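# Three arms finish hanging a door on its hinge pins

## Task

Using whichever of the three arms you choose (mounts in the scene frame, metres, heading in degrees counter-clockwise from +x: arm1 at x=-0.34 y=+0.63 z=+0.79 heading -88; arm2 at x=+0.16 y=+0.61 z=+0.76 heading -96; arm3 at x=+0.57 y=-0.36 z=+0.73 heading +179), complete the mounting of a door that currently hangs on only one hinge pin. Success requires both hinge pins fully inserted and every block far from the door. At the end all grippers must be open and the arms withdrawn, and the result must hold without any robot supporting it.

## Robot and tools

Robots: three identical i2rt Big YAM arms named arm1, arm2 and arm3. Each has six revolute joints, a two-finger gripper and one wrist camera. With joints 1 and 6 at zero and the hand level and forward, the camera rides on top of the hand looking toward the fingertips. Reach is roughly 1.0 m from the joint 1 axis. The arms do not coordinate with each other; if one stalls, the others keep going.

Frame: one scene frame for everything, origin on the floor, +z up. The hand point is midway between the fingertips. The hand's z axis runs along the fingers, and its y axis is the direction the fingers open and close. Mount positions and headings are given in the task. The calls themselves never use Cartesian coordinates; all motion is commanded by joint values.

execute_actions(actions, cameras): actions is a list holding exactly one action, or an empty list to just read state and images. The action is one object keyed by robot name ("arm1", "arm2", "arm3"). Each robot entry contains "joints", which maps joint names to absolute targets, not offsets. The targets are:
- joint1_rad: base yaw, -2.879 to 2.879, tolerance ±0.045. Positive is counter-clockwise seen from above; 0 points along the mount heading.
- joint2_rad: shoulder, 0 to 3.141, ±0.14. At 0 the upper arm lies roughly level pointing backward; increasing raises it, then swings it forward.
- joint3_rad: elbow, 0 to 3.019, ±0.09. At 0 the forearm is folded back; increasing opens it.
- joint4_rad: hand pitch, -1.692 to 1.57, ±0.055. Positive tips the fingers up.
- joint5_rad: hand side swing, -1.57 to 1.57, ±0.03. Positive goes to the arm's right.
- joint6_rad: hand roll, -2.094 to 2.094, ±0.035. Positive is clockwise viewed from behind the hand.
- gripper_m: fingertip gap in metres, 0 to 0.093, ±0.003. Grip force is about 50–62 N per pad, less on some grippers.

All motions in one action start together; each joint moves at its own speed, so the hand may swing wide along the way. No action runs longer than 15 s. Any joint or robot you leave out keeps its previous target and may still be pushing. An unknown key or an out-of-range number rejects the whole call, and nothing moves.

cameras takes names from "arm1_cam_wrist", "arm2_cam_wrist", "arm3_cam_wrist" or "all". If it is omitted, null or ["all"], you get every camera; [] returns no images. The pictures line lists the returned images in order. All three are 616x616 fisheye images.

wait(seconds): 0 to 10 s with nothing new commanded; returns the same state and images.

zoom_image(camera, region): a closer look at the latest full image from that camera. region is [x0, y0, x1, y1] in pixels, origin at the top-left, at most 504x504.

finished_scene(scene): ends scene 1 or 2 for good, after the robots have held the last command. The result reports success and gives the next task.

Results:
- joint_positions: current joint values.
- joint torques: raw drive output in arm-joint order. These are non-zero even in free air, noisy, and affected by per-unit offset and scale and by friction.
- joint_status: how each commanded motion ended.
  - off_target: stopped short and may still be pushing.
  - contact_stop or time_out: the joint holds where it stopped. After time_out, however, a joint can keep a target up to 0.375, 0.375, 0.113, 0.225, 0.075, 0.3 rad (joints 1–6) away and keep pushing toward it. To relieve it, command its reported position.
  - joint command not followed (with a cause line) and not_followed: the self/inter-arm collision check blocked those joints. The arm may retry them on later actions until it is given passing targets. The gripper still acts.
  - limit_stop_at_motor_heat: see heat below; resend the target.
- on_its_own: joints doing something you did not command; held at gives the target, not the position.
- MOTOR HOT: a warning at 85 °C. At 100 °C an OVER-TEMPERATURE FAULT releases that arm and it falls.

If any result reports a stop, the later execute_actions, wait and finished_scene calls in that same reply are skipped.

Cautions:
- Big YAMs do not stop on contact; they keep pushing, possibly hard, and sustained pushing or holding heats the motors.
- A command very close to the current position may not move a joint.
- A loaded joint sags over time.
- A hard squeeze between two robots fails the task; a hard collision may too. The collision check ignores fingers, gripper housings and cameras and can react late. Contact via a held object does not count.
- Do not knock anything out of the work area. Avoid drops, slips, slams and hard pushes.
- Loose objects may be nudged briefly by outside disturbances.
- The simulation keeps running while you compose a reply, with the robots holding the last command.

Each tool is called by a JSON object that holds its "fn" and its "kwargs".

## Session

{"fn": "execute_actions", "kwargs": {"actions": []}}

Scene clock: 0.00 s.
Joint torques (N m, as the arm reports them, + toward a larger angle): no reading
Motor temperatures (°C, as the motors report them): arm1=[26 23 26 25 27 26] | arm2=[25 26 28 25 26 27] | arm3=[23 26 25 26 25 26]
arm1.joint_positions: joint1_rad=-0.052 joint2_rad=+0.291 joint3_rad=+1.370 joint4_rad=-1.360 joint5_rad=+0.151 joint6_rad=+0.726 gripper_m=+0.094
arm1.joint_status: not commanded
arm1.hand: x=-0.3748 y=+0.5339 z=+1.3673 quat_wxyz=(-0.518, -0.750, -0.280, +0.302) (m; scene frame)
arm2.joint_positions: joint1_rad=-0.188 joint2_rad=+0.508 joint3_rad=+1.521 joint4_rad=-1.271 joint5_rad=+0.266 joint6_rad=+0.675 gripper_m=+0.095
arm2.joint_status: not commanded
arm2.hand: x=+0.0688 y=+0.4754 z=+1.4000 quat_wxyz=(-0.445, -0.774, -0.151, +0.424) (m; scene frame)
arm3.joint_positions: joint1_rad=-0.511 joint2_rad=+0.604 joint3_rad=+1.554 joint4_rad=-1.143 joint5_rad=+0.023 joint6_rad=+0.404 gripper_m=+0.094
arm3.joint_status: not commanded
arm3.hand: x=+0.3888 y=-0.2475 z=+1.3919 quat_wxyz=(-0.048, +0.687, -0.353, -0.634) (m; scene frame)
pictures: arm1_cam_wrist, arm2_cam_wrist, arm3_cam_wrist
Images, in order (width x height): arm1_cam_wrist 616x616, arm2_cam_wrist 616x616, arm3_cam_wrist 616x616.

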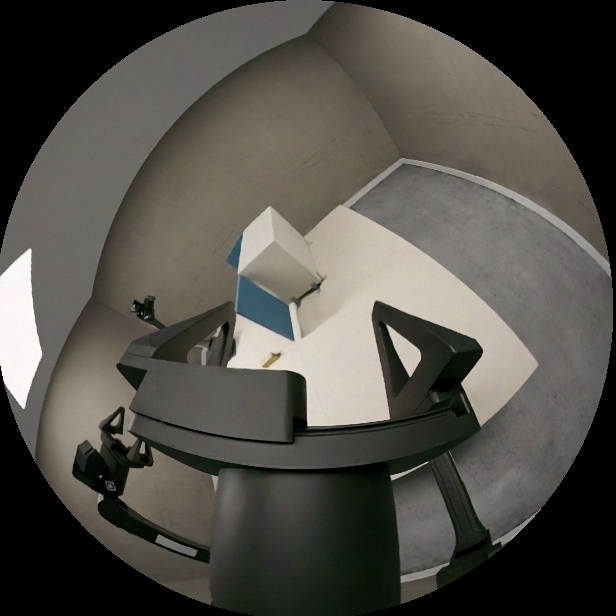

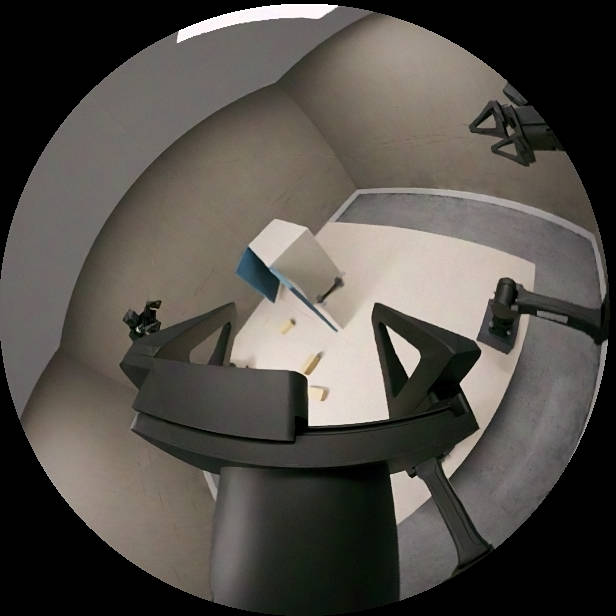

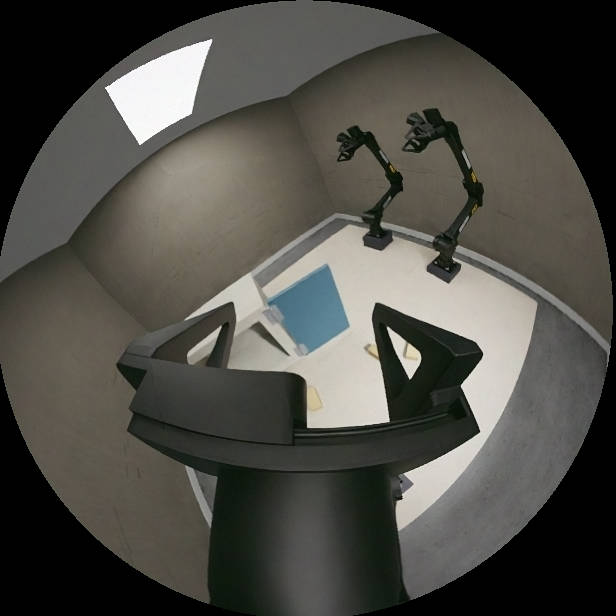

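{"fn": "zoom_image", "kwargs": {"camera": "arm3_cam_wrist", "region": [170, 240, 430, 430]}}

{"fn": "zoom_image", "kwargs": {"camera": "arm2_cam_wrist", "region": [210, 200, 390, 410]}}

{"fn": "zoom_image", "kwargs": {"camera": "arm1_cam_wrist", "region": [200, 190, 380, 380]}}

Region (170, 240, 430, 430) of arm3_cam_wrist's 616x616 image, scaled by 1.938, with more detail than that image has; it fills the top 368 rows of this view, and the rest is white.

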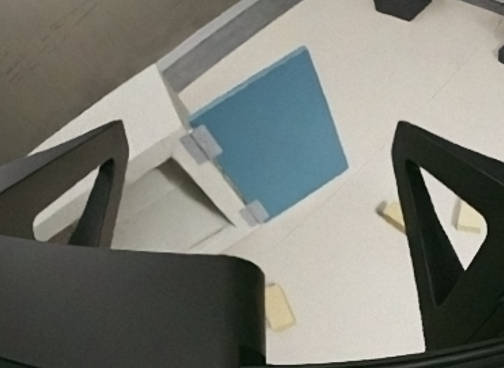

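Region (210, 200, 390, 410) of arm2_cam_wrist's 616x616 image, scaled by 2.400, with more detail than that image has; it fills the left 432 columns of this view, and the rest is white.

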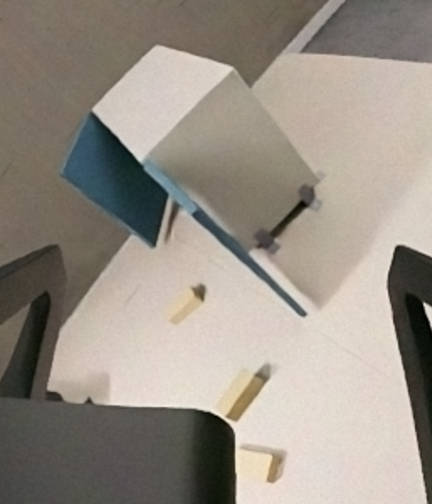

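Region (200, 190, 380, 380) of arm1_cam_wrist's 616x616 image, scaled by 2.653, with more detail than that image has; it fills the left 477 columns of this view, and the rest is white.

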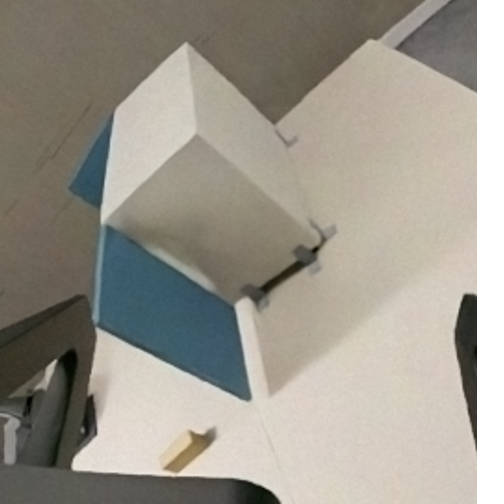

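{"fn": "execute_actions", "kwargs": {"actions": [{"arm1":{"joints":{"joint1_rad":0,"joint2_rad":0.7,"joint3_rad":1.2,"joint4_rad":-1.4,"joint5_rad":0,"joint6_rad":0}},"arm2":{"joints":{"joint1_rad":0,"joint2_rad":1.0,"joint3_rad":1.6,"joint4_rad":-1.5,"joint5_rad":0,"joint6_rad":0}},"arm3":{"joints":{"joint1_rad":-0.3,"joint2_rad":0.9,"joint3_rad":1.5,"joint4_rad":-1.5,"joint5_rad":0,"joint6_rad":0}}}]}}

Scene clock: 38.80 s.
Joint torques (N m, as the arm reports them, + toward a larger angle): arm1=[ 0.24 -0.67 10.02  0.76 -0.27 -0.2 ] | arm2=[ 0.29 -3.48 11.51  0.6  -0.11 -0.03] | arm3=[ 0.92 -1.87  9.98  0.91 -0.25 -0.02]
Motor temperatures (°C, as the motors report them): arm1=[26 24 29 25 27 26] | arm2=[25 26 31 25 26 27] | arm3=[23 26 30 26 25 26]
arm1.joint_positions: joint1_rad=-0.004 joint2_rad=+0.696 joint3_rad=+1.177 joint4_rad=-1.389 joint5_rad=+0.002 joint6_rad=+0.015 gripper_m=+0.094
arm1.joint_status: all done
arm1.hand: x=-0.3382 y=+0.3632 z=+1.2021 quat_wxyz=(-0.235, -0.664, -0.674, +0.222) (m; scene frame)
arm2.joint_positions: joint1_rad=-0.009 joint2_rad=+0.995 joint3_rad=+1.579 joint4_rad=-1.481 joint5_rad=+0.003 joint6_rad=+0.009 gripper_m=+0.095
arm2.joint_status: all done
arm2.hand: x=+0.1178 y=+0.2701 z=+1.2679 quat_wxyz=(-0.224, -0.709, -0.622, +0.247) (m; scene frame)
arm3.joint_positions: joint1_rad=-0.311 joint2_rad=+0.898 joint3_rad=+1.480 joint4_rad=-1.490 joint5_rad=+0.003 joint6_rad=+0.008 gripper_m=+0.094
arm3.joint_status: all done
arm3.hand: x=+0.2772 y=-0.2574 z=+1.2119 quat_wxyz=(-0.054, +0.932, -0.158, -0.321) (m; scene frame)
pictures: arm1_cam_wrist, arm2_cam_wrist, arm3_cam_wrist
Images, in order (width x height): arm1_cam_wrist 616x616, arm2_cam_wrist 616x616, arm3_cam_wrist 616x616.

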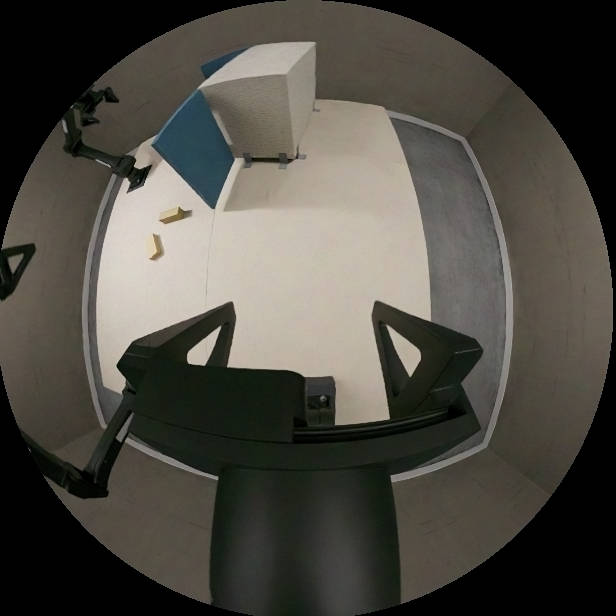

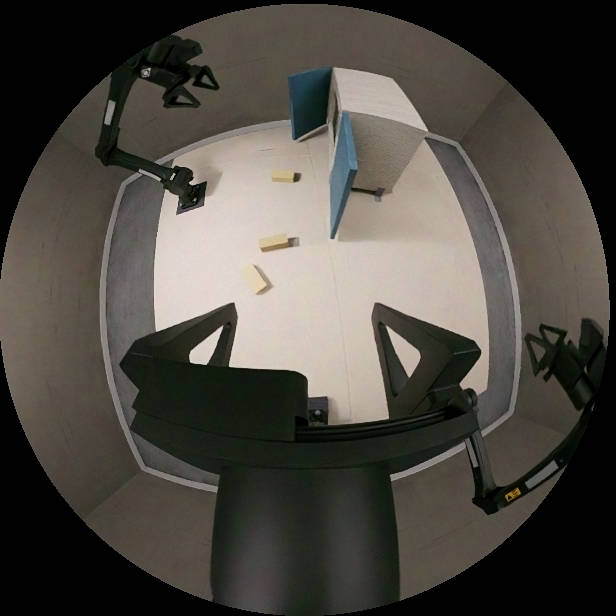

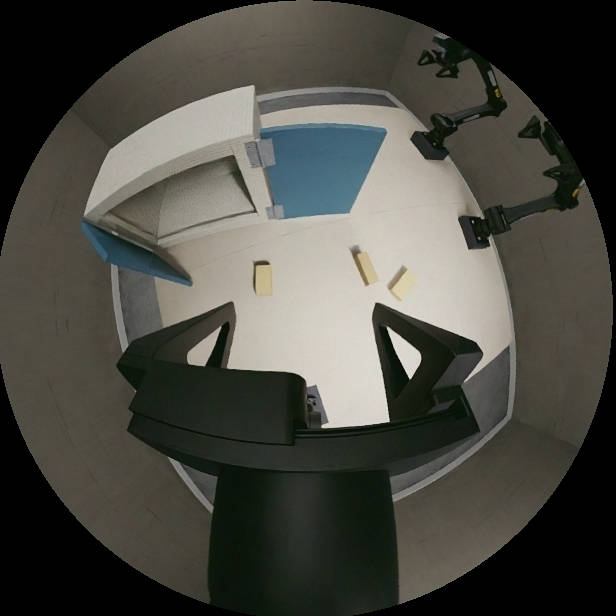

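{"fn": "zoom_image", "kwargs": {"camera": "arm3_cam_wrist", "region": [220, 110, 400, 240]}}

{"fn": "zoom_image", "kwargs": {"camera": "arm3_cam_wrist", "region": [70, 170, 230, 310]}}

{"fn": "zoom_image", "kwargs": {"camera": "arm2_cam_wrist", "region": [260, 50, 440, 260]}}

{"fn": "zoom_image", "kwargs": {"camera": "arm1_cam_wrist", "region": [140, 30, 340, 230]}}

Region (220, 110, 400, 240) of arm3_cam_wrist's 616x616 image, scaled by 2.800, with more detail than that image has.

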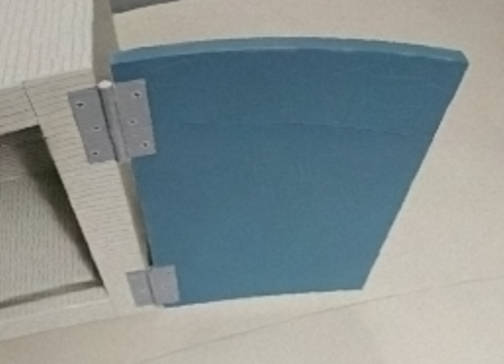

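Region (70, 170, 230, 310) of arm3_cam_wrist's 616x616 image, scaled by 3.150, with more detail than that image has; it fills the top 441 rows of this view, and the rest is white.

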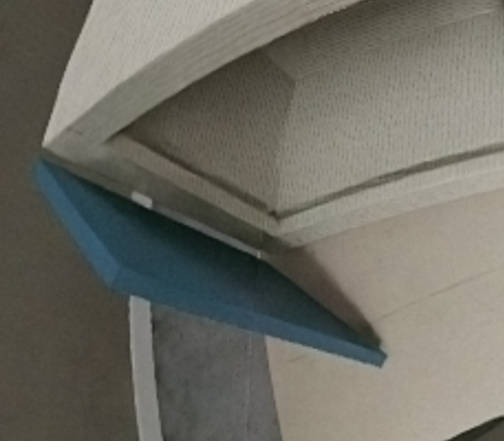

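Region (260, 50, 440, 260) of arm2_cam_wrist's 616x616 image, scaled by 2.400, with more detail than that image has; it fills the left 432 columns of this view, and the rest is white.

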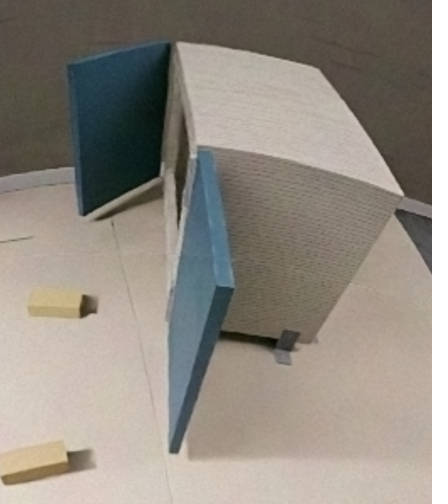

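Region (140, 30, 340, 230) of arm1_cam_wrist's 616x616 image, scaled by 2.520, with more detail than that image has.

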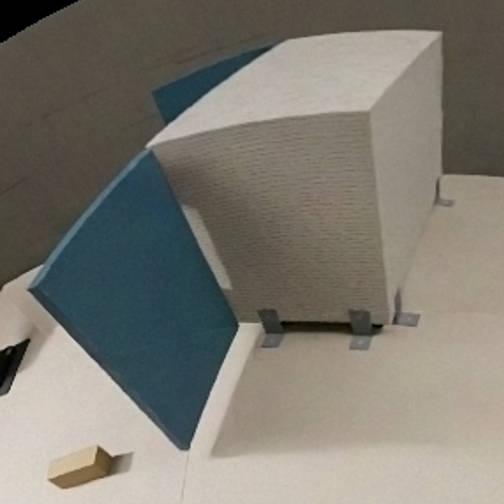

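{"fn": "execute_actions", "kwargs": {"actions": [{"arm1":{"joints":{"joint4_rad":-0.5}},"arm2":{"joints":{"joint3_rad":1.1}},"arm3":{"joints":{"joint1_rad":0.35,"joint2_rad":1.2}}}]}}

Scene clock: 72.17 s.
Joint torques (N m, as the arm reports them, + toward a larger angle): arm1=[ 0.11 -1.1  10.4   2.31 -0.27 -0.21] | arm2=[-0.09 -4.76 10.68 -0.03 -0.11  0.06] | arm3=[ 0.45 -7.91 10.92  0.66 -0.19 -0.01]
Motor temperatures (°C, as the motors report them): arm1=[26 23 34 25 27 26] | arm2=[25 26 33 25 26 27] | arm3=[23 27 33 26 25 26]
arm1.joint_positions: joint1_rad=-0.004 joint2_rad=+0.696 joint3_rad=+1.177 joint4_rad=-0.523 joint5_rad=+0.002 joint6_rad=+0.015 gripper_m=+0.094
arm1.joint_status: all done
arm1.hand: x=-0.3360 y=+0.2678 z=+1.3850 quat_wxyz=(-0.501, -0.509, -0.514, +0.475) (m; scene frame)
arm2.joint_positions: joint1_rad=-0.009 joint2_rad=+1.004 joint3_rad=+1.096 joint4_rad=-1.484 joint5_rad=+0.003 joint6_rad=+0.009 gripper_m=+0.095
arm2.joint_status: all done
arm2.hand: x=+0.1246 y=+0.3133 z=+1.0443 quat_wxyz=(-0.063, -0.748, -0.658, +0.068) (m; scene frame)
arm3.joint_positions: joint1_rad=+0.346 joint2_rad=+1.210 joint3_rad=+1.480 joint4_rad=-1.491 joint5_rad=+0.002 joint6_rad=+0.006 gripper_m=+0.094
arm3.joint_status: all done
arm3.hand: x=+0.1875 y=-0.4881 z=+1.1065 quat_wxyz=(+0.028, +0.972, +0.159, -0.172) (m; scene frame)
pictures: arm1_cam_wrist, arm2_cam_wrist, arm3_cam_wrist
Images, in order (width x height): arm1_cam_wrist 616x616, arm2_cam_wrist 616x616, arm3_cam_wrist 616x616.

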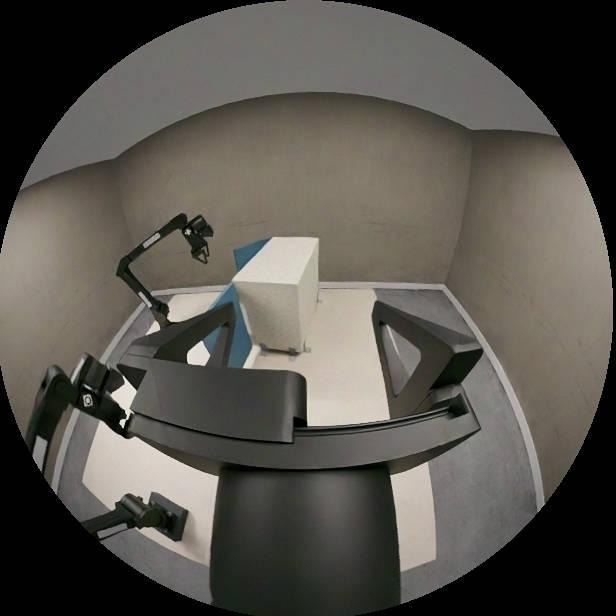

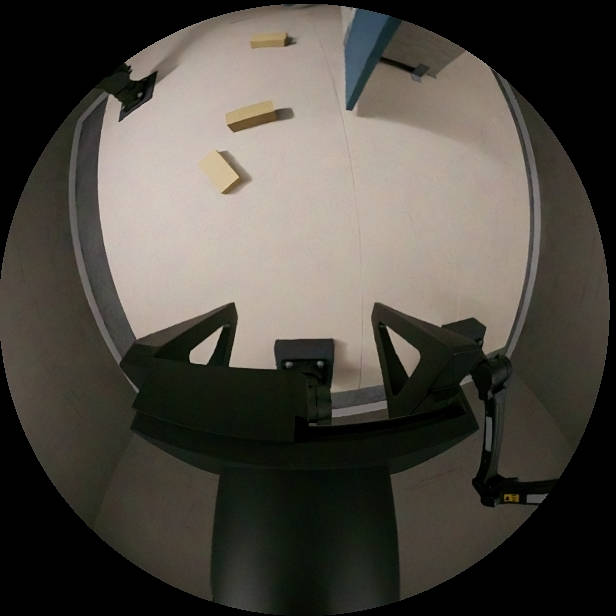

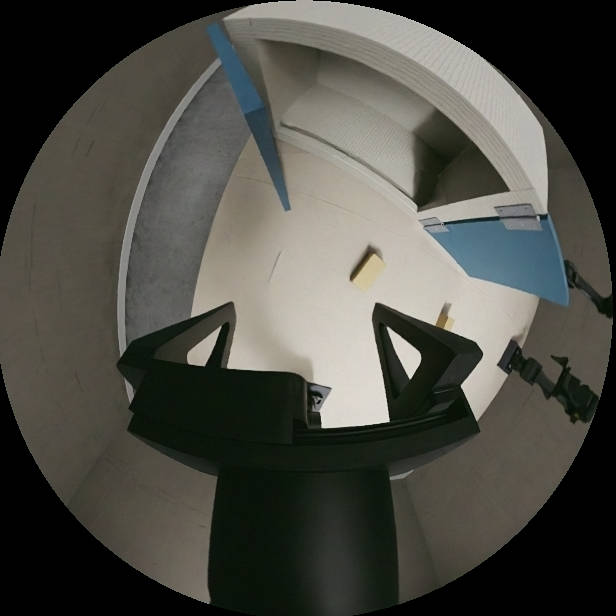

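{"fn": "zoom_image", "kwargs": {"camera": "arm3_cam_wrist", "region": [180, 0, 380, 220]}}

{"fn": "zoom_image", "kwargs": {"camera": "arm3_cam_wrist", "region": [400, 170, 600, 320]}}

Region (180, 0, 380, 220) of arm3_cam_wrist's 616x616 image, scaled by 2.291, with more detail than that image has; it fills the left 458 columns of this view, and the rest is white.

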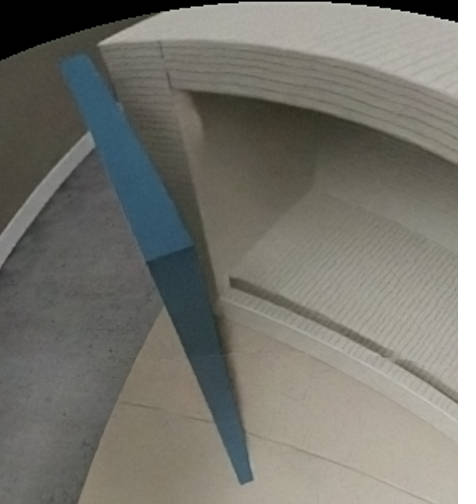

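Region (400, 170, 600, 320) of arm3_cam_wrist's 616x616 image, scaled by 2.520, with more detail than that image has; it fills the top 378 rows of this view, and the rest is white.

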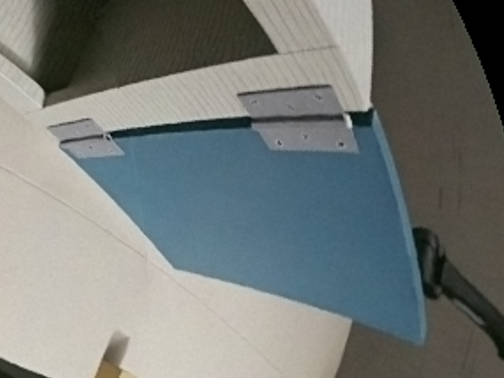

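{"fn": "execute_actions", "kwargs": {"actions": [{"arm3":{"joints":{"joint1_rad":-0.1,"joint2_rad":1.2,"joint3_rad":1.0,"joint4_rad":-0.3,"joint5_rad":-0.7}}}], "cameras": ["arm3_cam_wrist"]}}

Scene clock: 97.03 s.
Joint torques (N m, as the arm reports them, + toward a larger angle): arm1=[ 0.01 -1.   10.46  2.31 -0.27 -0.2 ] | arm2=[ 0.35 -5.45 10.77 -0.05 -0.11  0.01] | arm3=[-0.28 -7.75 10.05  2.39 -0.53 -0.02]
Motor temperatures (°C, as the motors report them): arm1=[26 23 35 25 27 26] | arm2=[25 26 33 25 26 27] | arm3=[23 27 35 26 25 26]
arm1.joint_positions: joint1_rad=-0.004 joint2_rad=+0.696 joint3_rad=+1.177 joint4_rad=-0.523 joint5_rad=+0.002 joint6_rad=+0.015 gripper_m=+0.094
arm1.joint_status: not commanded
arm1.hand: x=-0.3360 y=+0.2678 z=+1.3850 quat_wxyz=(-0.501, -0.509, -0.514, +0.475) (m; scene frame)
arm2.joint_positions: joint1_rad=-0.009 joint2_rad=+1.004 joint3_rad=+1.096 joint4_rad=-1.484 joint5_rad=+0.003 joint6_rad=+0.009 gripper_m=+0.095
arm2.joint_status: not commanded
arm2.hand: x=+0.1246 y=+0.3133 z=+1.0443 quat_wxyz=(-0.063, -0.748, -0.658, +0.068) (m; scene frame)
arm3.joint_positions: joint1_rad=-0.096 joint2_rad=+1.201 joint3_rad=+0.997 joint4_rad=-0.321 joint5_rad=-0.696 joint6_rad=+0.005 gripper_m=+0.094
arm3.joint_status: all done
arm3.hand: x=+0.0601 y=-0.4107 z=+1.0545 quat_wxyz=(+0.269, +0.823, +0.122, -0.485) (m; scene frame)
pictures: arm3_cam_wrist
Images, in order (width x height): arm3_cam_wrist 616x616.

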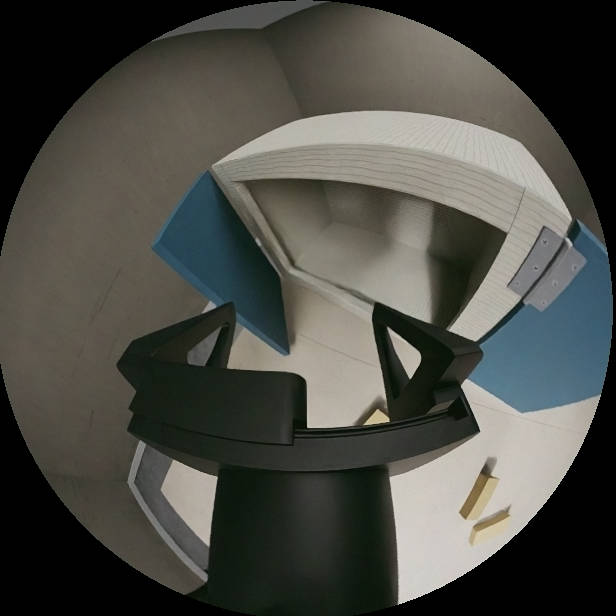

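{"fn": "zoom_image", "kwargs": {"camera": "arm3_cam_wrist", "region": [140, 150, 320, 360]}}

{"fn": "zoom_image", "kwargs": {"camera": "arm3_cam_wrist", "region": [440, 200, 616, 400]}}

Region (140, 150, 320, 360) of arm3_cam_wrist's 616x616 image, scaled by 2.400, with more detail than that image has; it fills the left 432 columns of this view, and the rest is white.

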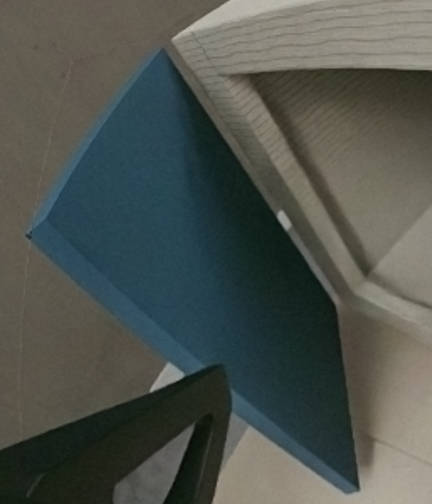

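Region (440, 200, 616, 400) of arm3_cam_wrist's 616x616 image, scaled by 2.520, with more detail than that image has; it fills the left 444 columns of this view, and the rest is white.

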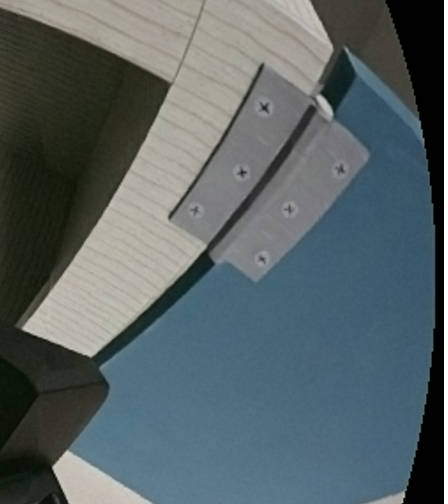

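{"fn": "execute_actions", "kwargs": {"actions": [{"arm3":{"joints":{"joint1_rad":-0.2,"joint2_rad":1.3,"joint3_rad":0.85,"joint4_rad":0.1,"joint5_rad":0.2}}}], "cameras": ["arm3_cam_wrist"]}}

Scene clock: 114.97 s.
Joint torques (N m, as the arm reports them, + toward a larger angle): arm1=[ 0.07 -1.07 10.46  2.35 -0.27 -0.2 ] | arm2=[-0.09 -4.98 10.64  0.1  -0.08  0.01] | arm3=[ 0.26 -9.61 10.56  2.54  0.12 -0.02]
Motor temperatures (°C, as the motors report them): arm1=[26 23 36 25 27 26] | arm2=[25 26 33 25 26 27] | arm3=[23 28 35 26 25 26]
arm1.joint_positions: joint1_rad=-0.004 joint2_rad=+0.696 joint3_rad=+1.177 joint4_rad=-0.523 joint5_rad=+0.002 joint6_rad=+0.015 gripper_m=+0.094
arm1.joint_status: not commanded
arm1.hand: x=-0.3360 y=+0.2678 z=+1.3850 quat_wxyz=(-0.501, -0.509, -0.514, +0.475) (m; scene frame)
arm2.joint_positions: joint1_rad=-0.009 joint2_rad=+1.004 joint3_rad=+1.096 joint4_rad=-1.484 joint5_rad=+0.003 joint6_rad=+0.009 gripper_m=+0.095
arm2.joint_status: not commanded
arm2.hand: x=+0.1246 y=+0.3133 z=+1.0443 quat_wxyz=(-0.063, -0.748, -0.658, +0.068) (m; scene frame)
arm3.joint_positions: joint1_rad=-0.199 joint2_rad=+1.314 joint3_rad=+0.834 joint4_rad=+0.078 joint5_rad=+0.196 joint6_rad=+0.005 gripper_m=+0.094
arm3.joint_status: all done
arm3.hand: x=+0.0365 y=-0.2064 z=+0.9694 quat_wxyz=(-0.139, +0.819, -0.145, -0.537) (m; scene frame)
pictures: arm3_cam_wrist
Images, in order (width x height): arm3_cam_wrist 616x616.

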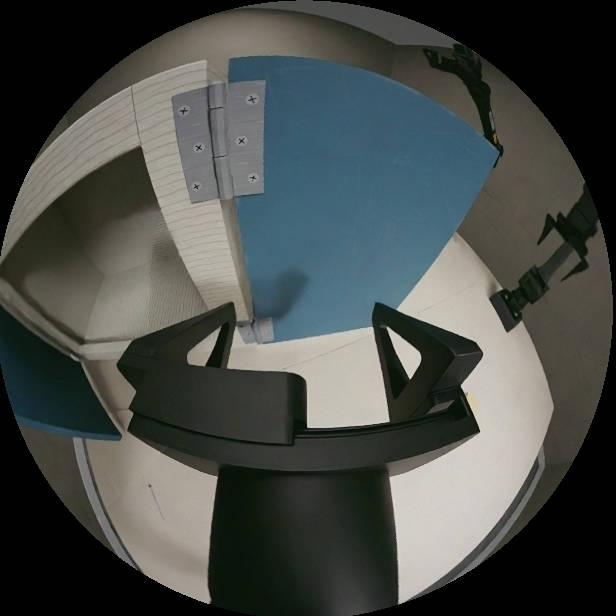

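{"fn": "zoom_image", "kwargs": {"camera": "arm3_cam_wrist", "region": [160, 50, 300, 220]}}

{"fn": "zoom_image", "kwargs": {"camera": "arm3_cam_wrist", "region": [200, 280, 310, 360]}}

{"fn": "zoom_image", "kwargs": {"camera": "arm3_cam_wrist", "region": [100, 440, 220, 560]}}

Region (160, 50, 300, 220) of arm3_cam_wrist's 616x616 image, scaled by 2.965, with more detail than that image has; it fills the left 415 columns of this view, and the rest is white.

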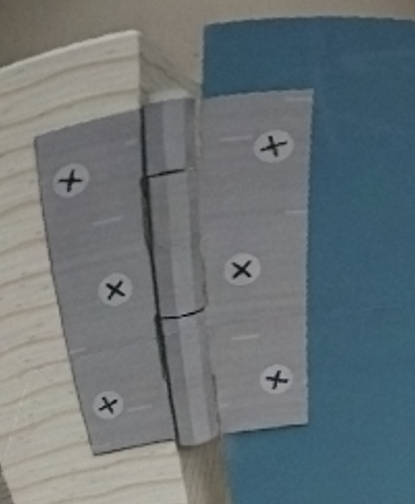

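Region (200, 280, 310, 360) of arm3_cam_wrist's 616x616 image, scaled by 4.582, with more detail than that image has; it fills the top 367 rows of this view, and the rest is white.

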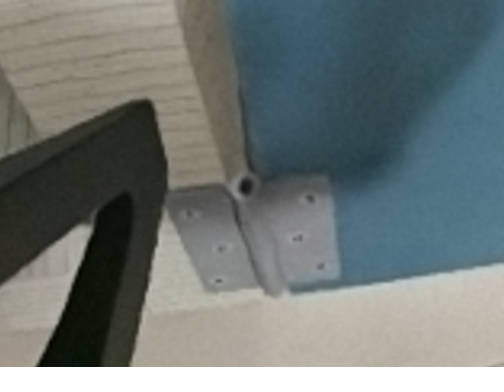

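Region (100, 440, 220, 560) of arm3_cam_wrist's 616x616 image, scaled by 4.200, with more detail than that image has.

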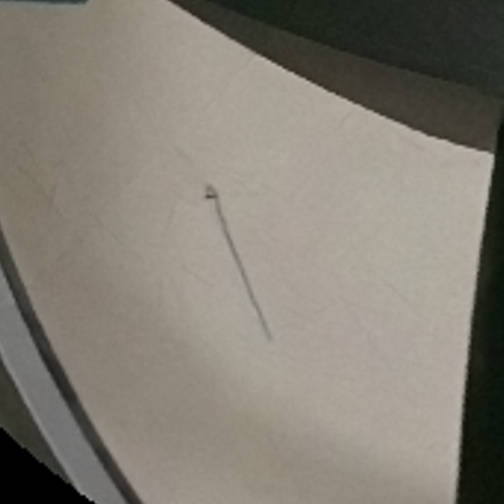

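{"fn": "execute_actions", "kwargs": {"actions": [{"arm3":{"joints":{"joint2_rad":1.0,"joint3_rad":0.95,"joint4_rad":-1.2,"joint5_rad":0}}}], "cameras": []}}

{"fn": "execute_actions", "kwargs": {"actions": [{"arm3":{"joints":{"joint1_rad":0.4,"joint2_rad":1.3,"joint3_rad":1.0,"joint4_rad":-1.1}}}], "cameras": ["arm3_cam_wrist"]}}

Scene clock: 141.77 s.
Joint torques (N m, as the arm reports them, + toward a larger angle): arm1=[ 0.16 -1.11 10.47  2.31 -0.27 -0.2 ] | arm2=[ 0.37 -5.16 10.78  0.19 -0.12  0.01] | arm3=[ 0.22 -4.24 11.51  0.47 -0.31  0.  ]
Motor temperatures (°C, as the motors report them): arm1=[26 23 36 25 27 26] | arm2=[25 26 34 25 26 27] | arm3=[23 28 37 27 25 26]
arm1.joint_positions: joint1_rad=-0.004 joint2_rad=+0.696 joint3_rad=+1.177 joint4_rad=-0.523 joint5_rad=+0.002 joint6_rad=+0.015 gripper_m=+0.094
arm1.joint_status: not commanded
arm1.hand: x=-0.3360 y=+0.2678 z=+1.3850 quat_wxyz=(-0.501, -0.509, -0.514, +0.475) (m; scene frame)
arm2.joint_positions: joint1_rad=-0.009 joint2_rad=+1.004 joint3_rad=+1.096 joint4_rad=-1.484 joint5_rad=+0.003 joint6_rad=+0.009 gripper_m=+0.095
arm2.joint_status: not commanded
arm2.hand: x=+0.1246 y=+0.3133 z=+1.0443 quat_wxyz=(-0.063, -0.748, -0.658, +0.068) (m; scene frame)
arm3.joint_positions: joint1_rad=-0.199 joint2_rad=+0.996 joint3_rad=+0.922 joint4_rad=-1.189 joint5_rad=+0.004 joint6_rad=+0.005 gripper_m=+0.094
arm3.joint_status: all done
arm3.hand: x=+0.2494 y=-0.2863 z=+0.9498 quat_wxyz=(-0.019, +0.982, -0.109, -0.152) (m; scene frame)
pictures: none
No camera images: the call's "cameras" was empty. Leave "cameras" out to get every camera's image.

Scene clock: 142.97 s.
Joint torques (N m, as the arm reports them, + toward a larger angle): arm1=[ 0.07 -1.08 10.45  2.28 -0.27 -0.2 ] | arm2=[ 0.08 -5.26 10.65  0.   -0.13  0.03] | arm3=[ 0.89 -8.26 11.63  0.98 -0.21 -0.02]
Motor temperatures (°C, as the motors report them): arm1=[26 23 36 25 27 26] | arm2=[25 26 34 25 26 27] | arm3=[23 28 37 26 25 26]
arm1.joint_positions: joint1_rad=-0.004 joint2_rad=+0.696 joint3_rad=+1.177 joint4_rad=-0.523 joint5_rad=+0.002 joint6_rad=+0.015 gripper_m=+0.094
arm1.joint_status: not commanded
arm1.hand: x=-0.3360 y=+0.2678 z=+1.3850 quat_wxyz=(-0.501, -0.509, -0.514, +0.475) (m; scene frame)
arm2.joint_positions: joint1_rad=-0.009 joint2_rad=+1.004 joint3_rad=+1.096 joint4_rad=-1.484 joint5_rad=+0.003 joint6_rad=+0.009 gripper_m=+0.095
arm2.joint_status: not commanded
arm2.hand: x=+0.1246 y=+0.3133 z=+1.0443 quat_wxyz=(-0.063, -0.748, -0.658, +0.068) (m; scene frame)
arm3.joint_positions: joint1_rad=+0.396 joint2_rad=+1.313 joint3_rad=+0.964 joint4_rad=-1.110 joint5_rad=+0.002 joint6_rad=+0.005 gripper_m=+0.094
arm3.joint_status: all done
arm3.hand: x=+0.2193 y=-0.4967 z=+0.8657 quat_wxyz=(+0.009, +0.981, +0.186, -0.055) (m; scene frame)
pictures: arm3_cam_wrist
Images, in order (width x height): arm3_cam_wrist 616x616.

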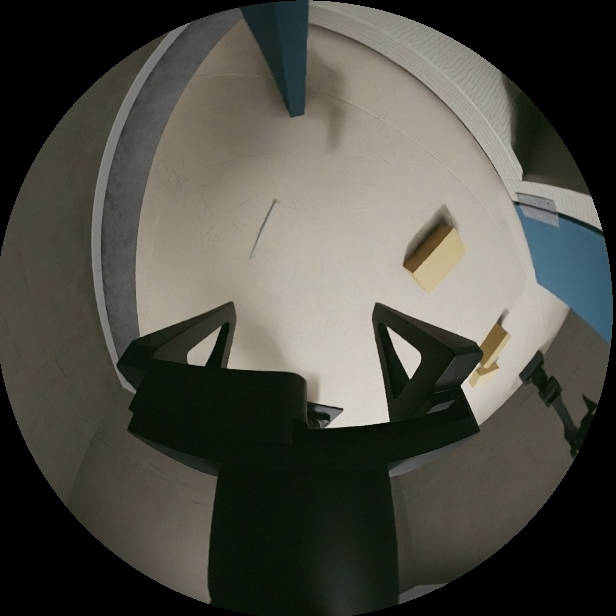

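{"fn": "zoom_image", "kwargs": {"camera": "arm3_cam_wrist", "region": [220, 180, 320, 280]}}

Region (220, 180, 320, 280) of arm3_cam_wrist's 616x616 image, scaled by 5.040, with more detail than that image has.

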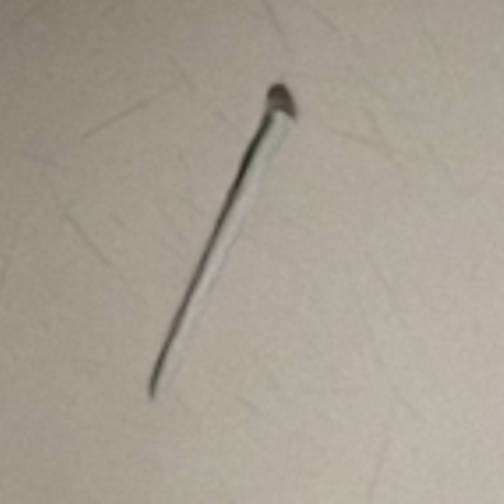

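{"fn": "execute_actions", "kwargs": {"actions": [{"arm3":{"joints":{"joint1_rad":0.5,"joint2_rad":1.688,"joint3_rad":1.18,"joint4_rad":-1.043,"joint6_rad":0.54,"gripper_m":0.05}}}], "cameras": ["arm3_cam_wrist"]}}

Scene clock: 171.50 s.
Joint torques (N m, as the arm reports them, + toward a larger angle): arm1=[ 0.02 -1.12 10.46  2.34 -0.26 -0.2 ] | arm2=[ 0.5  -4.93 10.67  0.03 -0.09  0.01] | arm3=[  0.46 -13.47   9.52   0.42  -0.14   0.11]
Motor temperatures (°C, as the motors report them): arm1=[26 23 37 25 27 26] | arm2=[25 26 34 25 26 27] | arm3=[23 28 39 26 25 26]
arm1.joint_positions: joint1_rad=-0.004 joint2_rad=+0.696 joint3_rad=+1.177 joint4_rad=-0.523 joint5_rad=+0.002 joint6_rad=+0.015 gripper_m=+0.094
arm1.joint_status: not commanded
arm1.hand: x=-0.3360 y=+0.2678 z=+1.3850 quat_wxyz=(-0.501, -0.509, -0.514, +0.475) (m; scene frame)
arm2.joint_positions: joint1_rad=-0.009 joint2_rad=+1.004 joint3_rad=+1.096 joint4_rad=-1.484 joint5_rad=+0.003 joint6_rad=+0.009 gripper_m=+0.095
arm2.joint_status: not commanded
arm2.hand: x=+0.1246 y=+0.3133 z=+1.0443 quat_wxyz=(-0.063, -0.748, -0.658, +0.068) (m; scene frame)
arm3.joint_positions: joint1_rad=+0.499 joint2_rad=+1.702 joint3_rad=+1.157 joint4_rad=-1.047 joint5_rad=+0.002 joint6_rad=+0.532 gripper_m=+0.050
arm3.joint_status: all done
arm3.hand: x=+0.1624 y=-0.5704 z=+0.7798 quat_wxyz=(-0.006, +1.000, -0.024, +0.009) (m; scene frame)
pictures: arm3_cam_wrist
Images, in order (width x height): arm3_cam_wrist 616x616.

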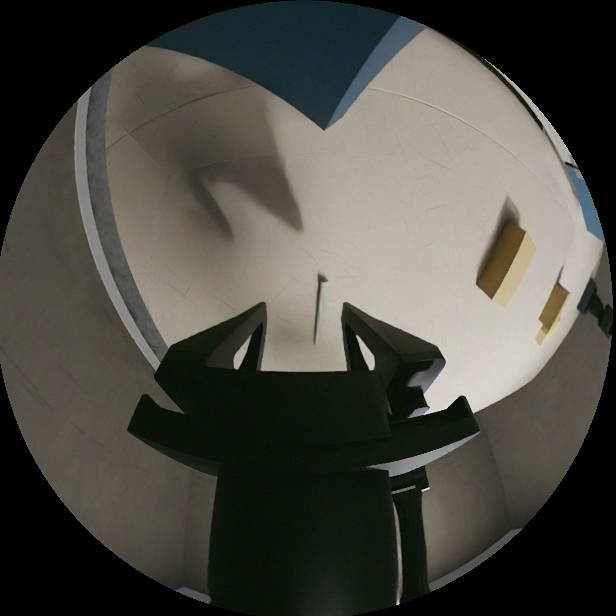

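{"fn": "execute_actions", "kwargs": {"actions": [{"arm3":{"joints":{"joint2_rad":1.66,"joint3_rad":1.05,"joint4_rad":-0.927,"joint6_rad":0.6,"gripper_m":0.04}}}], "cameras": ["arm3_cam_wrist"]}}

Scene clock: 183.87 s.
Joint torques (N m, as the arm reports them, + toward a larger angle): arm1=[-0.08 -1.06 10.46  2.3  -0.26 -0.19] | arm2=[-0.01 -4.93 10.84  0.11 -0.07 -0.02] | arm3=[  0.11 -12.25   7.55   0.92  -0.14   0.13]
Motor temperatures (°C, as the motors report them): arm1=[26 23 37 25 27 26] | arm2=[25 26 34 25 26 27] | arm3=[23 29 37 26 25 26]
arm1.joint_positions: joint1_rad=-0.004 joint2_rad=+0.696 joint3_rad=+1.177 joint4_rad=-0.523 joint5_rad=+0.002 joint6_rad=+0.015 gripper_m=+0.094
arm1.joint_status: not commanded
arm1.hand: x=-0.3360 y=+0.2678 z=+1.3850 quat_wxyz=(-0.501, -0.509, -0.514, +0.475) (m; scene frame)
arm2.joint_positions: joint1_rad=-0.009 joint2_rad=+1.004 joint3_rad=+1.096 joint4_rad=-1.484 joint5_rad=+0.003 joint6_rad=+0.009 gripper_m=+0.095
arm2.joint_status: not commanded
arm2.hand: x=+0.1246 y=+0.3133 z=+1.0443 quat_wxyz=(-0.063, -0.748, -0.658, +0.068) (m; scene frame)
arm3.joint_positions: joint1_rad=+0.499 joint2_rad=+1.672 joint3_rad=+1.047 joint4_rad=-0.940 joint5_rad=+0.002 joint6_rad=+0.592 gripper_m=+0.040
arm3.joint_status: all done
arm3.hand: x=+0.1812 y=-0.5605 z=+0.7575 quat_wxyz=(+0.000, +0.999, -0.054, -0.003) (m; scene frame)
pictures: arm3_cam_wrist
Images, in order (width x height): arm3_cam_wrist 616x616.

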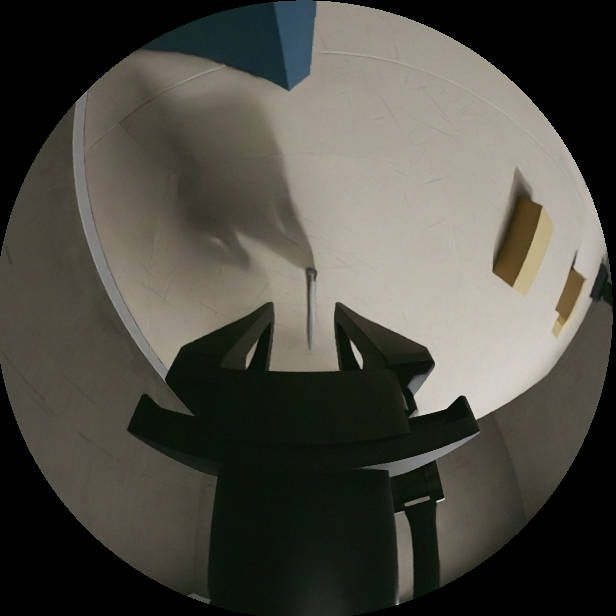

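{"fn": "execute_actions", "kwargs": {"actions": [{"arm3":{"joints":{"joint2_rad":1.70,"joint3_rad":1.028,"joint4_rad":-0.87}}}], "cameras": ["arm3_cam_wrist"]}}

Scene clock: 192.03 s.
Joint torques (N m, as the arm reports them, + toward a larger angle): arm1=[ 0.08 -1.07 10.48  2.34 -0.26 -0.21] | arm2=[-0.16 -5.02 10.8   0.15 -0.09  0.  ] | arm3=[  0.38 -10.7    6.92   0.94  -0.14   0.12]
Motor temperatures (°C, as the motors report them): arm1=[26 23 38 25 27 26] | arm2=[25 26 35 25 26 27] | arm3=[23 30 36 26 25 26]
arm1.joint_positions: joint1_rad=-0.004 joint2_rad=+0.696 joint3_rad=+1.177 joint4_rad=-0.523 joint5_rad=+0.002 joint6_rad=+0.015 gripper_m=+0.094
arm1.joint_status: not commanded
arm1.hand: x=-0.3360 y=+0.2678 z=+1.3850 quat_wxyz=(-0.501, -0.509, -0.514, +0.475) (m; scene frame)
arm2.joint_positions: joint1_rad=-0.009 joint2_rad=+1.004 joint3_rad=+1.096 joint4_rad=-1.484 joint5_rad=+0.003 joint6_rad=+0.009 gripper_m=+0.095
arm2.joint_status: not commanded
arm2.hand: x=+0.1246 y=+0.3133 z=+1.0443 quat_wxyz=(-0.063, -0.748, -0.658, +0.068) (m; scene frame)
arm3.joint_positions: joint1_rad=+0.499 joint2_rad=+1.686 joint3_rad=+1.031 joint4_rad=-0.883 joint5_rad=+0.002 joint6_rad=+0.592 gripper_m=+0.040
arm3.joint_status: all done
arm3.hand: x=+0.1769 y=-0.5628 z=+0.7470 quat_wxyz=(+0.007, +0.998, -0.055, -0.014) (m; scene frame)
pictures: arm3_cam_wrist
Images, in order (width x height): arm3_cam_wrist 616x616.

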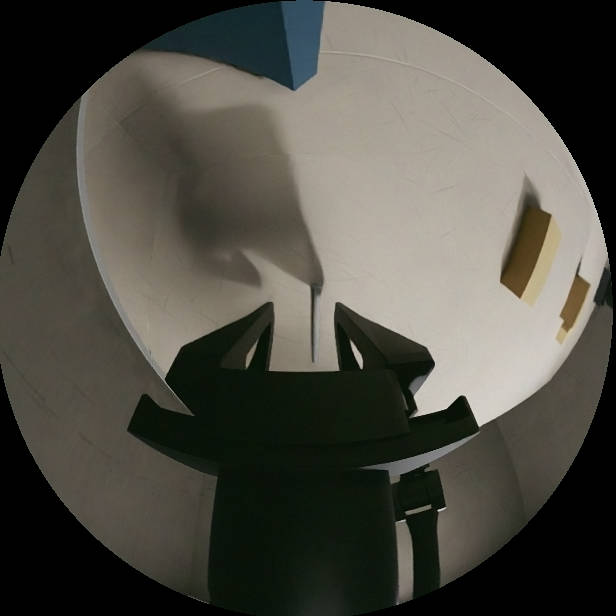

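{"fn": "execute_actions", "kwargs": {"actions": [{"arm3":{"joints":{"joint2_rad":1.725,"joint4_rad":-0.85}}}], "cameras": ["arm3_cam_wrist"]}}

Scene clock: 196.23 s.
Joint torques (N m, as the arm reports them, + toward a larger angle): arm1=[ 0.08 -0.9  10.49  2.28 -0.26 -0.21] | arm2=[-0.09 -4.77 10.77  0.05 -0.09 -0.01] | arm3=[  0.19 -10.77   6.75   0.97  -0.12   0.09]
Motor temperatures (°C, as the motors report them): arm1=[26 23 38 25 27 26] | arm2=[25 26 35 25 26 27] | arm3=[23 29 36 26 25 26]
arm1.joint_positions: joint1_rad=-0.004 joint2_rad=+0.696 joint3_rad=+1.177 joint4_rad=-0.523 joint5_rad=+0.002 joint6_rad=+0.015 gripper_m=+0.094
arm1.joint_status: not commanded
arm1.hand: x=-0.3360 y=+0.2678 z=+1.3850 quat_wxyz=(-0.501, -0.509, -0.514, +0.475) (m; scene frame)
arm2.joint_positions: joint1_rad=-0.009 joint2_rad=+1.004 joint3_rad=+1.096 joint4_rad=-1.484 joint5_rad=+0.003 joint6_rad=+0.009 gripper_m=+0.095
arm2.joint_status: not commanded
arm2.hand: x=+0.1246 y=+0.3133 z=+1.0443 quat_wxyz=(-0.063, -0.748, -0.658, +0.068) (m; scene frame)
arm3.joint_positions: joint1_rad=+0.499 joint2_rad=+1.713 joint3_rad=+1.031 joint4_rad=-0.863 joint5_rad=+0.002 joint6_rad=+0.592 gripper_m=+0.040
arm3.joint_status: all done
arm3.hand: x=+0.1752 y=-0.5636 z=+0.7357 quat_wxyz=(+0.005, +0.998, -0.055, -0.011) (m; scene frame)
pictures: arm3_cam_wrist
Images, in order (width x height): arm3_cam_wrist 616x616.

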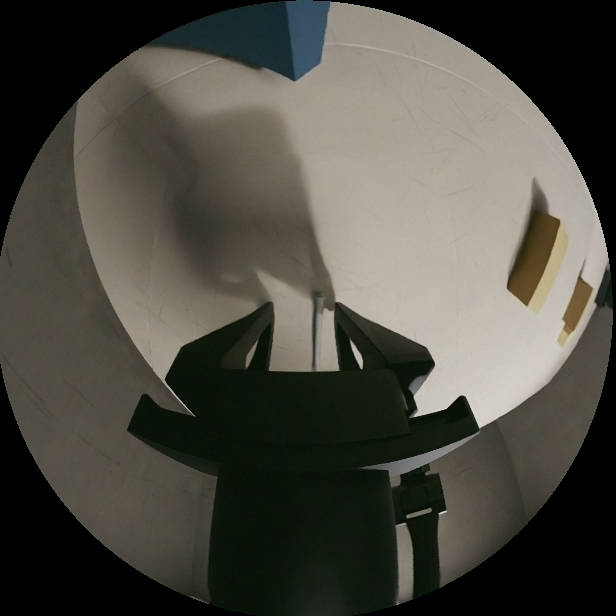

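{"fn": "execute_actions", "kwargs": {"actions": [{"arm3":{"joints":{"joint2_rad":1.705,"joint3_rad":0.99}}}], "cameras": ["arm3_cam_wrist"]}}

Scene clock: 205.13 s.
Joint torques (N m, as the arm reports them, + toward a larger angle): arm1=[ 0.09 -1.09 10.47  2.33 -0.26 -0.21] | arm2=[ 0.42 -5.08 10.77  0.18 -0.13  0.03] | arm3=[  0.45 -11.43   5.38   0.68  -0.11   0.13]
Motor temperatures (°C, as the motors report them): arm1=[26 23 38 25 27 26] | arm2=[25 26 35 25 26 27] | arm3=[23 29 35 26 25 26]
arm1.joint_positions: joint1_rad=-0.004 joint2_rad=+0.696 joint3_rad=+1.177 joint4_rad=-0.523 joint5_rad=+0.002 joint6_rad=+0.015 gripper_m=+0.094
arm1.joint_status: not commanded
arm1.hand: x=-0.3360 y=+0.2678 z=+1.3850 quat_wxyz=(-0.501, -0.509, -0.514, +0.475) (m; scene frame)
arm2.joint_positions: joint1_rad=-0.009 joint2_rad=+1.004 joint3_rad=+1.096 joint4_rad=-1.484 joint5_rad=+0.003 joint6_rad=+0.009 gripper_m=+0.095
arm2.joint_status: not commanded
arm2.hand: x=+0.1246 y=+0.3133 z=+1.0443 quat_wxyz=(-0.063, -0.748, -0.658, +0.068) (m; scene frame)
arm3.joint_positions: joint1_rad=+0.499 joint2_rad=+1.707 joint3_rad=+1.007 joint4_rad=-0.858 joint5_rad=+0.000 joint6_rad=+0.594 gripper_m=+0.040
arm3.joint_status: all done
arm3.hand: x=+0.1840 y=-0.5592 z=+0.7311 quat_wxyz=(+0.003, +0.998, -0.056, -0.005) (m; scene frame)
pictures: arm3_cam_wrist
Images, in order (width x height): arm3_cam_wrist 616x616.

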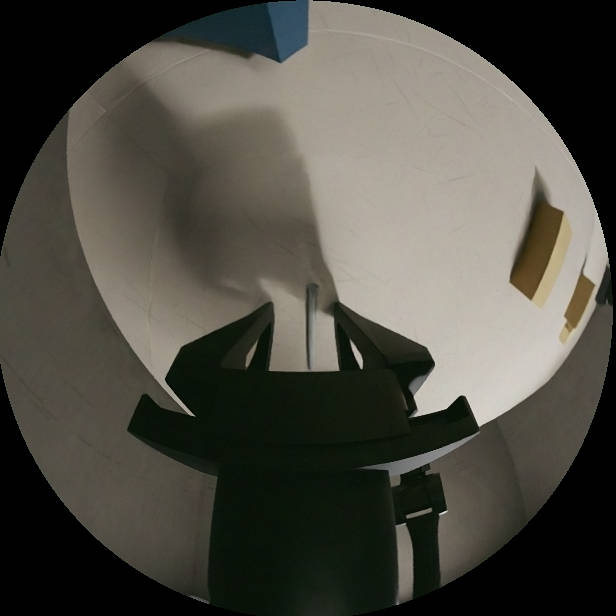

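Try closing.

{"fn": "execute_actions", "kwargs": {"actions": [{"arm3":{"joints":{"gripper_m":0.0}}}], "cameras": ["arm3_cam_wrist"]}}

{"fn": "execute_actions", "kwargs": {"actions": [{"arm3":{"joints":{"joint2_rad":1.5,"joint3_rad":0.95,"joint4_rad":-0.9}}}], "cameras": ["arm3_cam_wrist"]}}

Scene clock: 209.37 s.
Joint torques (N m, as the arm reports them, + toward a larger angle): arm1=[ 0.12 -1.14 10.49  2.33 -0.27 -0.2 ] | arm2=[-0.24 -4.86 10.78  0.06 -0.1  -0.03] | arm3=[  0.01 -11.37   5.38   0.75  -0.06   0.1 ]
Motor temperatures (°C, as the motors report them): arm1=[26 23 38 25 27 26] | arm2=[25 26 35 25 26 27] | arm3=[23 29 34 26 25 26]
arm1.joint_positions: joint1_rad=-0.004 joint2_rad=+0.696 joint3_rad=+1.177 joint4_rad=-0.523 joint5_rad=+0.002 joint6_rad=+0.015 gripper_m=+0.094
arm1.joint_status: not commanded
arm1.hand: x=-0.3360 y=+0.2678 z=+1.3850 quat_wxyz=(-0.501, -0.509, -0.514, +0.475) (m; scene frame)
arm2.joint_positions: joint1_rad=-0.009 joint2_rad=+1.004 joint3_rad=+1.096 joint4_rad=-1.484 joint5_rad=+0.003 joint6_rad=+0.009 gripper_m=+0.095
arm2.joint_status: not commanded
arm2.hand: x=+0.1246 y=+0.3133 z=+1.0443 quat_wxyz=(-0.063, -0.748, -0.658, +0.068) (m; scene frame)
arm3.joint_positions: joint1_rad=+0.499 joint2_rad=+1.707 joint3_rad=+1.006 joint4_rad=-0.858 joint5_rad=+0.000 joint6_rad=+0.594 gripper_m=+0.002
arm3.joint_status: all done
arm3.hand: x=+0.1844 y=-0.5592 z=+0.7309 quat_wxyz=(+0.003, +0.998, -0.056, -0.005) (m; scene frame)
pictures: arm3_cam_wrist
Images, in order (width x height): arm3_cam_wrist 616x616.

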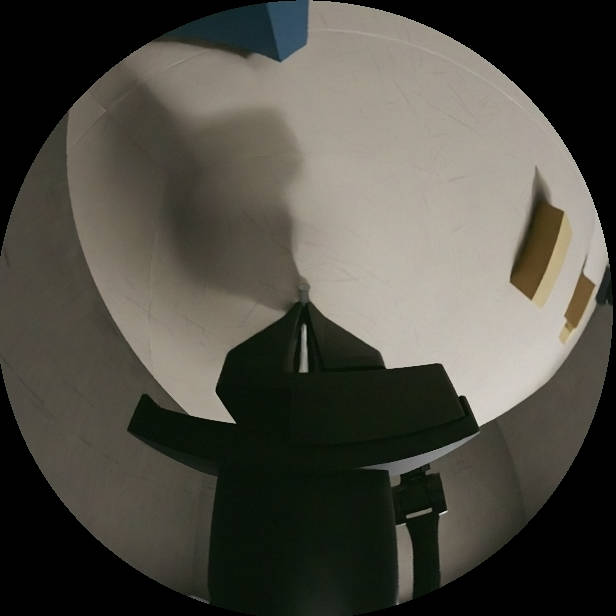

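Scene clock: 210.57 s.
Joint torques (N m, as the arm reports them, + toward a larger angle): arm1=[ 0.09 -1.11 10.44  2.32 -0.27 -0.21] | arm2=[ 0.04 -5.13 10.69  0.03 -0.13  0.  ] | arm3=[ 0.81 -8.75  8.54  0.3  -0.07  0.07]
Motor temperatures (°C, as the motors report them): arm1=[26 23 38 25 27 26] | arm2=[25 26 35 25 26 27] | arm3=[23 29 34 26 25 26]
arm1.joint_positions: joint1_rad=-0.004 joint2_rad=+0.696 joint3_rad=+1.177 joint4_rad=-0.523 joint5_rad=+0.002 joint6_rad=+0.015 gripper_m=+0.094
arm1.joint_status: not commanded
arm1.hand: x=-0.3360 y=+0.2678 z=+1.3850 quat_wxyz=(-0.501, -0.509, -0.514, +0.475) (m; scene frame)
arm2.joint_positions: joint1_rad=-0.009 joint2_rad=+1.004 joint3_rad=+1.096 joint4_rad=-1.484 joint5_rad=+0.003 joint6_rad=+0.009 gripper_m=+0.095
arm2.joint_status: not commanded
arm2.hand: x=+0.1246 y=+0.3133 z=+1.0443 quat_wxyz=(-0.063, -0.748, -0.658, +0.068) (m; scene frame)
arm3.joint_positions: joint1_rad=+0.499 joint2_rad=+1.493 joint3_rad=+0.940 joint4_rad=-0.893 joint5_rad=+0.000 joint6_rad=+0.594 gripper_m=+0.002
arm3.joint_status: all done
arm3.hand: x=+0.2015 y=-0.5502 z=+0.7955 quat_wxyz=(+0.032, +0.997, -0.056, -0.054) (m; scene frame)
pictures: arm3_cam_wrist
Images, in order (width x height): arm3_cam_wrist 616x616.

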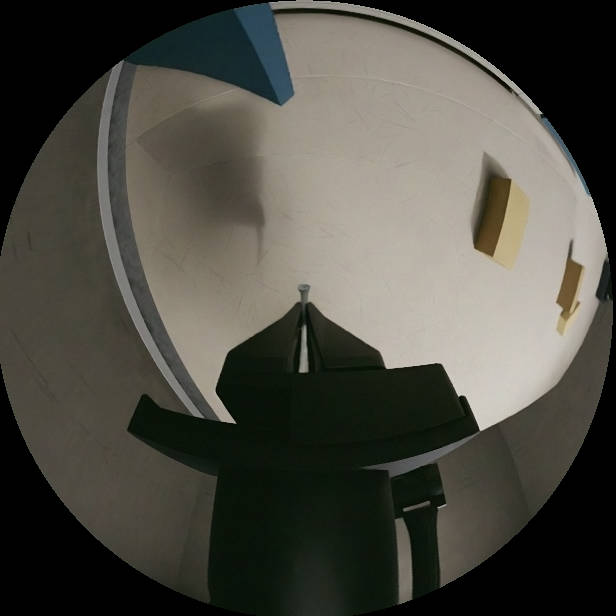

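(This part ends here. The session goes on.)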